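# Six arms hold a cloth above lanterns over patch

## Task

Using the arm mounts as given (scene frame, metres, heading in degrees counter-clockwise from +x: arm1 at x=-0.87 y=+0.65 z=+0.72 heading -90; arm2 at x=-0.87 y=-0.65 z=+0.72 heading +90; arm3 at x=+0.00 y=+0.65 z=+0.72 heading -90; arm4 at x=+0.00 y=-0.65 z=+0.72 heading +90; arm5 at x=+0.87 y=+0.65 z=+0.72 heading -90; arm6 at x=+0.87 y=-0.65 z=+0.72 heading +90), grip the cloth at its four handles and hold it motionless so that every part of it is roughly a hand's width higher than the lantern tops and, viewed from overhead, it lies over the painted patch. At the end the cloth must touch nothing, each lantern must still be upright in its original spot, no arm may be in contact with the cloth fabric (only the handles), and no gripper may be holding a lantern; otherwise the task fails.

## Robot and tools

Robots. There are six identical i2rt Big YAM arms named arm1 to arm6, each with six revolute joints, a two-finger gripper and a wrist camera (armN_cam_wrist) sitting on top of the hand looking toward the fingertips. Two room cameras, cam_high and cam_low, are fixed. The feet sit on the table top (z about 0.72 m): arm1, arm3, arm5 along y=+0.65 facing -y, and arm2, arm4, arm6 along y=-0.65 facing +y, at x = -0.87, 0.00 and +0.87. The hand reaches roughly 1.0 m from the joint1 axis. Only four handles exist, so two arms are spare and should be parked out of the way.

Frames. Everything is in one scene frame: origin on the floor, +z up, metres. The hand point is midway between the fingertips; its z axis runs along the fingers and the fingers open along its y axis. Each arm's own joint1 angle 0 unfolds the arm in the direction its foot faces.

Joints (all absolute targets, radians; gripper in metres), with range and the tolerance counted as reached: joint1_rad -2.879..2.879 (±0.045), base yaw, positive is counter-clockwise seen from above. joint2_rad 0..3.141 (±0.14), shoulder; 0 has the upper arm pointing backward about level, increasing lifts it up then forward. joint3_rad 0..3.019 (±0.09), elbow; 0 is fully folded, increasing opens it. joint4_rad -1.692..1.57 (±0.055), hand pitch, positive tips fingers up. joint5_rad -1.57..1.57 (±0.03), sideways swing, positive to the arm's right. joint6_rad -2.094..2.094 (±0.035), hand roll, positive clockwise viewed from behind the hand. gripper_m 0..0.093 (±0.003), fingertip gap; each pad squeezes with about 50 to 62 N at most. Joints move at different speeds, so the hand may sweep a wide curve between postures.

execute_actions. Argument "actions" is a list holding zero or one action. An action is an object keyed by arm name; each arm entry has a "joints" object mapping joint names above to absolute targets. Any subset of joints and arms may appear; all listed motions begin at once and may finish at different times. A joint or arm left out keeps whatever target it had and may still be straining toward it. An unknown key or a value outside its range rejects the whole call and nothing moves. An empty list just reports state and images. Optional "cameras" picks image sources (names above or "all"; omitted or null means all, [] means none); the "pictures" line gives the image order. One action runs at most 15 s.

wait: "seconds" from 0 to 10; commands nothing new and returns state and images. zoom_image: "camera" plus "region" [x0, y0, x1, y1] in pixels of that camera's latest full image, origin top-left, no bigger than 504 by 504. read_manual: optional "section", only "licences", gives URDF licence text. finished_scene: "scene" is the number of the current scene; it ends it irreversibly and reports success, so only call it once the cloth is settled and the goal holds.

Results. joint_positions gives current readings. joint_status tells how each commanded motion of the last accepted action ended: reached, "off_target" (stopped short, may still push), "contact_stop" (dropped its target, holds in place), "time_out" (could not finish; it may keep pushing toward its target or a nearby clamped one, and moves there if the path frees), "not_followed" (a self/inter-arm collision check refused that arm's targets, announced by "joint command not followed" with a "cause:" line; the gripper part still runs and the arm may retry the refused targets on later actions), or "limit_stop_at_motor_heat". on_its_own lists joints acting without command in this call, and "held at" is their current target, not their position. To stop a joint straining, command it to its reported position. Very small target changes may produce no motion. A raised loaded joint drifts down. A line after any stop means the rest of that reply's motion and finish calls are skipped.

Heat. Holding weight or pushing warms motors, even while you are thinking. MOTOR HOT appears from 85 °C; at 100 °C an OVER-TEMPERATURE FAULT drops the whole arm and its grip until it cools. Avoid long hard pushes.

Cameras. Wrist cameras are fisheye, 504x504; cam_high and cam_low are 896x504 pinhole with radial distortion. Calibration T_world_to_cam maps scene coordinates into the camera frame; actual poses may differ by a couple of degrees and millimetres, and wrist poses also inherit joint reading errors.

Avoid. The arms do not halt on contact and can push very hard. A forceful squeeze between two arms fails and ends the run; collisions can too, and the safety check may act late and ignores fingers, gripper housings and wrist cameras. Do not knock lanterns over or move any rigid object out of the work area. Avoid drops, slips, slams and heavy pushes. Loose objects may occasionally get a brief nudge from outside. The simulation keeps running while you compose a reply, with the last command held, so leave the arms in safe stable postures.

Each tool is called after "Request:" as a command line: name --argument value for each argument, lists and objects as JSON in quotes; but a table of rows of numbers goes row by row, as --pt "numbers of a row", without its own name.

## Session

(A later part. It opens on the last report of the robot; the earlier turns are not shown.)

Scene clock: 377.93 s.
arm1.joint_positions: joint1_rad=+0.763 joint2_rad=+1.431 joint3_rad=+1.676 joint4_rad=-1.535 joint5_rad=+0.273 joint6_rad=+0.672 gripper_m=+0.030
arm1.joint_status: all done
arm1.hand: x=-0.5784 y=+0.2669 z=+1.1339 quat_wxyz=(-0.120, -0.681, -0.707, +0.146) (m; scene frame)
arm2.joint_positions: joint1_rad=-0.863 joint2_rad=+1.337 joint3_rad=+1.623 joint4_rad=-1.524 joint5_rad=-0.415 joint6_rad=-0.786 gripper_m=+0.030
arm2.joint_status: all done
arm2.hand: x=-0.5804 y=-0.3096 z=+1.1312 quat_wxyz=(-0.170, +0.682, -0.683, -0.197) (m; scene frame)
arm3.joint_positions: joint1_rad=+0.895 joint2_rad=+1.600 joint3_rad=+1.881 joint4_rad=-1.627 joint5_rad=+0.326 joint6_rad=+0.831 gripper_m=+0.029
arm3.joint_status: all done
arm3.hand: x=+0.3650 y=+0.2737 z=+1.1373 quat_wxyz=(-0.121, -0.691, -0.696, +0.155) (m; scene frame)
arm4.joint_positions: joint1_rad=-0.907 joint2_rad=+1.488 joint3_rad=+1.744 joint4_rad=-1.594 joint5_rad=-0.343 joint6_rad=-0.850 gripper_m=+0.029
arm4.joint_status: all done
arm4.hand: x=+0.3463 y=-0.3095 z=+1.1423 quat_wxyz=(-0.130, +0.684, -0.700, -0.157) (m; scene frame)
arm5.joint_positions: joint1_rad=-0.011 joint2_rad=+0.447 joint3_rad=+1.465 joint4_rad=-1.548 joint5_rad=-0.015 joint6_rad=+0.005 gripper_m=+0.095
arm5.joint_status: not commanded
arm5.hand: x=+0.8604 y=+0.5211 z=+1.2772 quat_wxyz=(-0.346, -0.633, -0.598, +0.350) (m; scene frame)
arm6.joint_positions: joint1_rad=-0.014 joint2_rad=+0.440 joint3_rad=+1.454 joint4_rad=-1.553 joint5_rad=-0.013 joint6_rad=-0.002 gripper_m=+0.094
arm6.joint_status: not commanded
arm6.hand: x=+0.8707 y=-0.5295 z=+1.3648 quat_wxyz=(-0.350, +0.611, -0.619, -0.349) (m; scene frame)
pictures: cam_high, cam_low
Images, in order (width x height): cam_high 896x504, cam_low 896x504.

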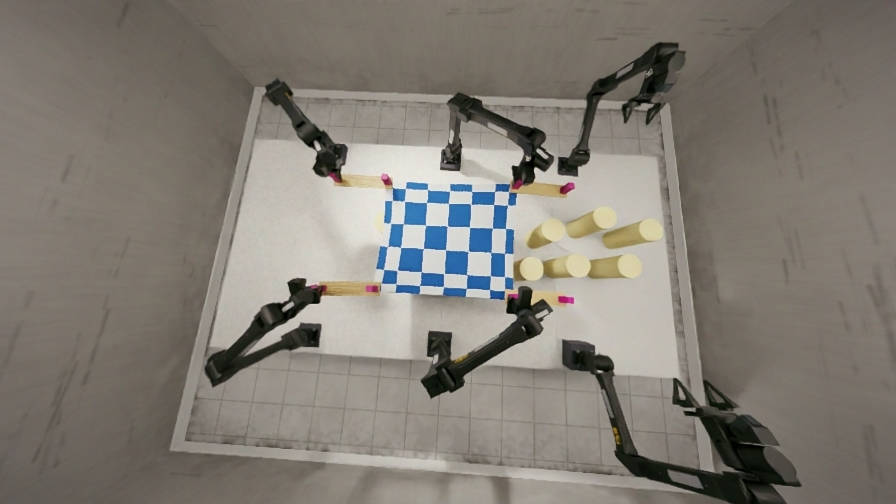

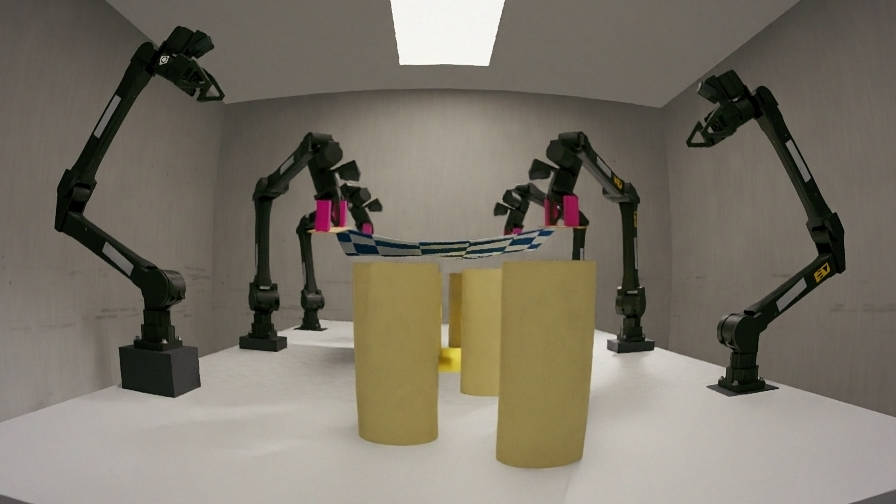

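Request:
execute_actions --actions '[{"arm1":{"joints":{"joint3_rad":1.80,"joint4_rad":-1.605,"joint6_rad":0.65}},"arm2":{"joints":{"joint3_rad":1.765,"joint4_rad":-1.605,"joint6_rad":-0.73}},"arm3":{"joints":{"joint1_rad":0.93,"joint3_rad":2.02,"joint4_rad":-1.69}},"arm4":{"joints":{"joint1_rad":-0.915,"joint3_rad":1.865,"joint4_rad":-1.665}}}]' --cameras '["cam_high","cam_low"]'

Request:
zoom_image --camera "cam_low" --region '[320, 180, 580, 310]'

Request:
zoom_image --camera "cam_high" --region '[300, 140, 620, 320]'

Scene clock: 393.17 s.
arm1.joint_positions: joint1_rad=+0.763 joint2_rad=+1.422 joint3_rad=+1.749 joint4_rad=-1.592 joint5_rad=+0.273 joint6_rad=+0.672 gripper_m=+0.030
arm1.joint_status: all done
arm1.hand: x=-0.5825 y=+0.2715 z=+1.1660 quat_wxyz=(-0.132, -0.682, -0.705, +0.147) (m; scene frame)
arm2.joint_positions: joint1_rad=-0.863 joint2_rad=+1.329 joint3_rad=+1.710 joint4_rad=-1.581 joint5_rad=-0.416 joint6_rad=-0.785 gripper_m=+0.030
arm2.joint_status: joint6_rad time_out (moved +0.001 of +0.056); the others done
arm2.on_its_own: joint6_rad reads -0.785 and still pushes toward -0.730 since a time_out
arm2.hand: x=-0.5855 y=-0.3139 z=+1.1682 quat_wxyz=(-0.188, +0.682, -0.679, -0.196) (m; scene frame)
arm3.joint_positions: joint1_rad=+0.895 joint2_rad=+1.594 joint3_rad=+1.952 joint4_rad=-1.675 joint5_rad=+0.326 joint6_rad=+0.831 gripper_m=+0.029
arm3.joint_status: all done
joint sent to its limit — the command would take arm3.joint4_rad past its lower limit, so that joint was sent only as far as its limit.
arm3.hand: x=+0.3612 y=+0.2770 z=+1.1672 quat_wxyz=(-0.134, -0.692, -0.693, +0.154) (m; scene frame)
arm4.joint_positions: joint1_rad=-0.907 joint2_rad=+1.484 joint3_rad=+1.817 joint4_rad=-1.661 joint5_rad=-0.343 joint6_rad=-0.851 gripper_m=+0.029
arm4.joint_status: all done
arm4.hand: x=+0.3404 y=-0.3141 z=+1.1705 quat_wxyz=(-0.135, +0.685, -0.699, -0.157) (m; scene frame)
arm5.joint_positions: joint1_rad=-0.011 joint2_rad=+0.447 joint3_rad=+1.465 joint4_rad=-1.548 joint5_rad=-0.015 joint6_rad=+0.005 gripper_m=+0.095
arm5.joint_status: not commanded
arm5.hand: x=+0.8604 y=+0.5211 z=+1.2772 quat_wxyz=(-0.346, -0.633, -0.598, +0.350) (m; scene frame)
arm6.joint_positions: joint1_rad=-0.014 joint2_rad=+0.440 joint3_rad=+1.454 joint4_rad=-1.553 joint5_rad=-0.013 joint6_rad=-0.002 gripper_m=+0.094
arm6.joint_status: not commanded
arm6.hand: x=+0.8707 y=-0.5295 z=+1.3648 quat_wxyz=(-0.350, +0.611, -0.619, -0.349) (m; scene frame)
pictures: cam_high, cam_low
Images, in order (width x height): cam_high 896x504, cam_low 896x504.

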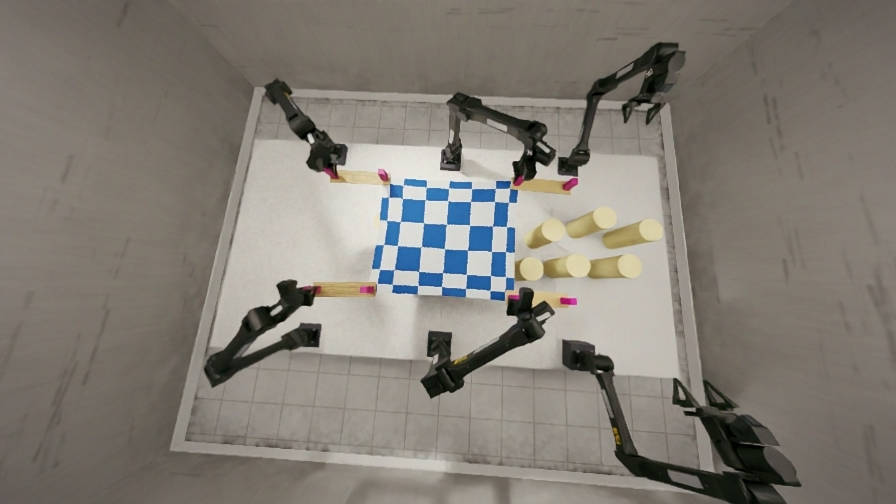

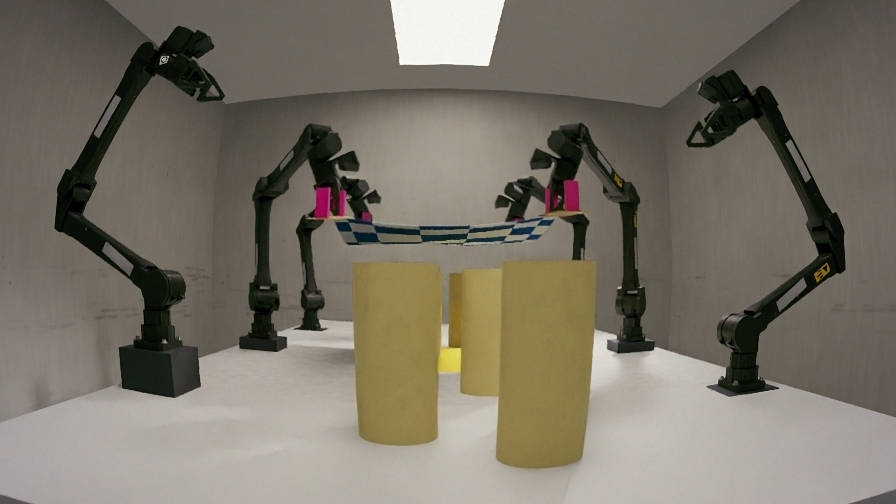

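Region (320, 180, 580, 310) of cam_low's 896x504 image, scaled by 1.938, with more detail than that image has.

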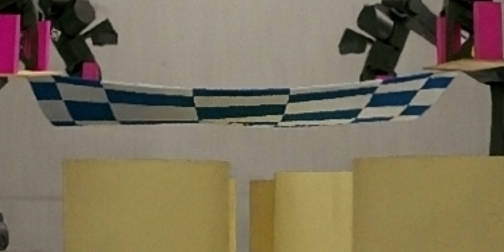

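Region (300, 140, 620, 320) of cam_high's 896x504 image, scaled by 1.575, with more detail than that image has; it fills the top 284 rows of this view, and the rest is white.

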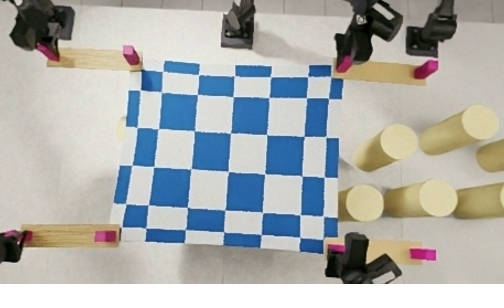

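Request:
execute_actions --actions '[{"arm1":{"joints":{"joint3_rad":1.722,"joint4_rad":-1.57}},"arm2":{"joints":{"joint3_rad":1.682,"joint4_rad":-1.56,"joint6_rad":-0.785}},"arm3":{"joints":{"joint3_rad":1.925,"joint4_rad":-1.655}},"arm4":{"joints":{"joint3_rad":1.79,"joint4_rad":-1.64}}}]' --cameras '["cam_high","cam_low","arm1_cam_wrist","arm2_cam_wrist","arm3_cam_wrist","arm4_cam_wrist"]'

Request:
zoom_image --camera "cam_low" --region '[320, 180, 580, 310]'

Scene clock: 400.47 s.
arm1.joint_positions: joint1_rad=+0.763 joint2_rad=+1.421 joint3_rad=+1.717 joint4_rad=-1.577 joint5_rad=+0.273 joint6_rad=+0.672 gripper_m=+0.030
arm1.joint_status: all done
arm1.hand: x=-0.5830 y=+0.2719 z=+1.1535 quat_wxyz=(-0.124, -0.682, -0.706, +0.146) (m; scene frame)
arm2.joint_positions: joint1_rad=-0.863 joint2_rad=+1.329 joint3_rad=+1.679 joint4_rad=-1.566 joint5_rad=-0.416 joint6_rad=-0.805 gripper_m=+0.030
arm2.joint_status: all done
arm2.hand: x=-0.5850 y=-0.3135 z=+1.1560 quat_wxyz=(-0.183, +0.689, -0.674, -0.195) (m; scene frame)
arm3.joint_positions: joint1_rad=+0.895 joint2_rad=+1.593 joint3_rad=+1.922 joint4_rad=-1.675 joint5_rad=+0.326 joint6_rad=+0.832 gripper_m=+0.029
arm3.joint_status: all done
arm3.hand: x=+0.3586 y=+0.2790 z=+1.1551 quat_wxyz=(-0.120, -0.691, -0.696, +0.155) (m; scene frame)
arm4.joint_positions: joint1_rad=-0.907 joint2_rad=+1.484 joint3_rad=+1.780 joint4_rad=-1.653 joint5_rad=-0.343 joint6_rad=-0.851 gripper_m=+0.029
arm4.joint_status: all done
arm4.hand: x=+0.3384 y=-0.3156 z=+1.1558 quat_wxyz=(-0.121, +0.684, -0.702, -0.158) (m; scene frame)
arm5.joint_positions: joint1_rad=-0.011 joint2_rad=+0.447 joint3_rad=+1.465 joint4_rad=-1.548 joint5_rad=-0.015 joint6_rad=+0.005 gripper_m=+0.095
arm5.joint_status: not commanded
arm5.hand: x=+0.8604 y=+0.5211 z=+1.2772 quat_wxyz=(-0.346, -0.633, -0.598, +0.350) (m; scene frame)
arm6.joint_positions: joint1_rad=-0.014 joint2_rad=+0.440 joint3_rad=+1.454 joint4_rad=-1.553 joint5_rad=-0.013 joint6_rad=-0.002 gripper_m=+0.094
arm6.joint_status: not commanded
arm6.hand: x=+0.8707 y=-0.5295 z=+1.3648 quat_wxyz=(-0.350, +0.611, -0.619, -0.349) (m; scene frame)
pictures: arm1_cam_wrist, arm2_cam_wrist, arm3_cam_wrist, arm4_cam_wrist, cam_high, cam_low
camera_calibration (this result's frames):
arm1_cam_wrist: T_world_to_cam=[[-0.999207, -0.0243025, 0.0315332, -0.609473], [-0.0159621, 0.970168, 0.241906, -0.548209], [-0.0364715, 0.241211, -0.969787, 1.16061], [0, 0, 0, 1]] pos_world=[-0.575411, 0.237093, 1.27738]
arm2_cam_wrist: T_world_to_cam=[[0.999878, 0.0153396, -0.00307945, 0.595128], [0.0155721, -0.994776, 0.100887, -0.417017], [-0.00151579, -0.100923, -0.994893, 1.24324], [0, 0, 0, 1]] pos_world=[-0.586677, -0.298495, 1.2808]
arm3_cam_wrist: T_world_to_cam=[[-0.999513, 0.00854577, 0.0300046, 0.322897], [0.0153853, 0.971689, 0.235763, -0.538905], [-0.0271404, 0.23611, -0.971347, 1.19286], [0, 0, 0, 1]] pos_world=[0.363406, 0.239243, 1.27605]
arm4_cam_wrist: T_world_to_cam=[[0.997726, -0.0140236, -0.0659225, -0.264586], [0.000603017, -0.976217, 0.216795, -0.553373], [-0.0673949, -0.216342, -0.973989, 1.20169], [0, 0, 0, 1]] pos_world=[0.345305, -0.283947, 1.27296]
Images, in order (width x height): arm1_cam_wrist 504x504, arm2_cam_wrist 504x504, arm3_cam_wrist 504x504, arm4_cam_wrist 504x504, cam_high 896x504, cam_low 896x504.

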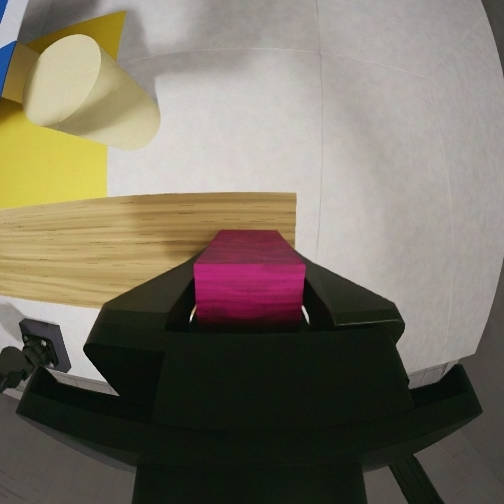

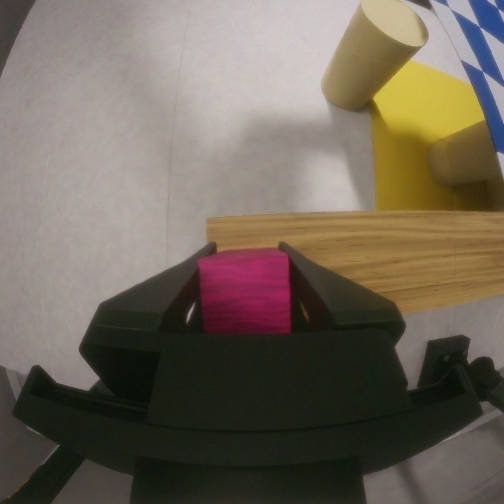

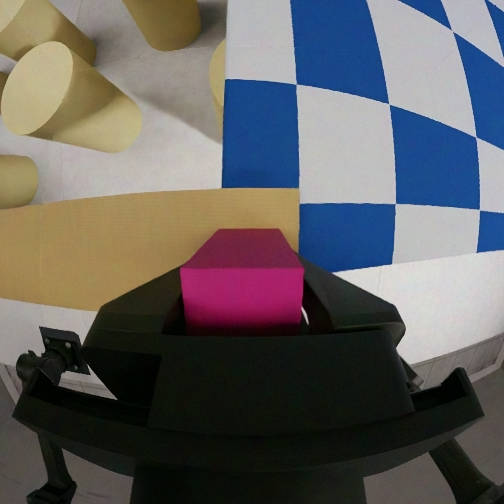

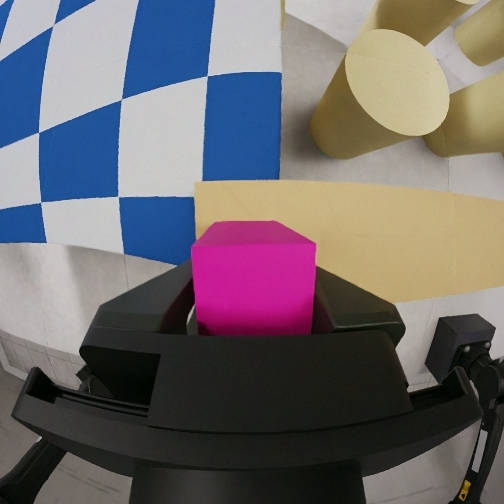

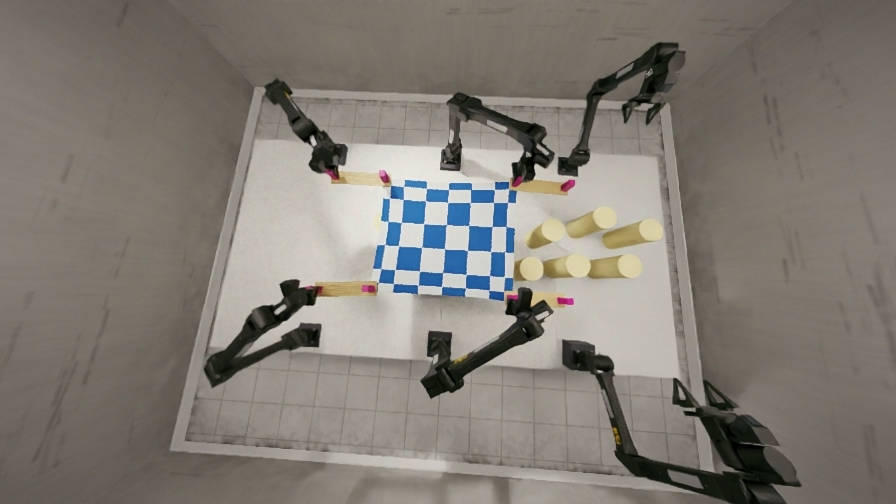

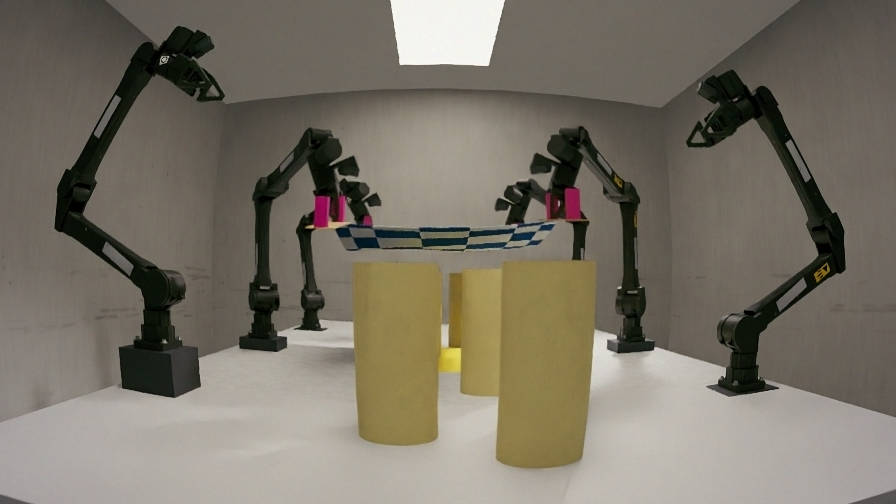

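Region (320, 180, 580, 310) of cam_low's 896x504 image, scaled by 1.938, with more detail than that image has.

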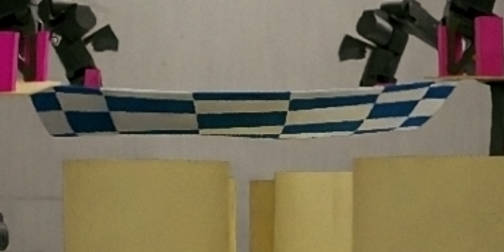

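Request:
finished_scene --scene 1

The scene is finished: the task was done.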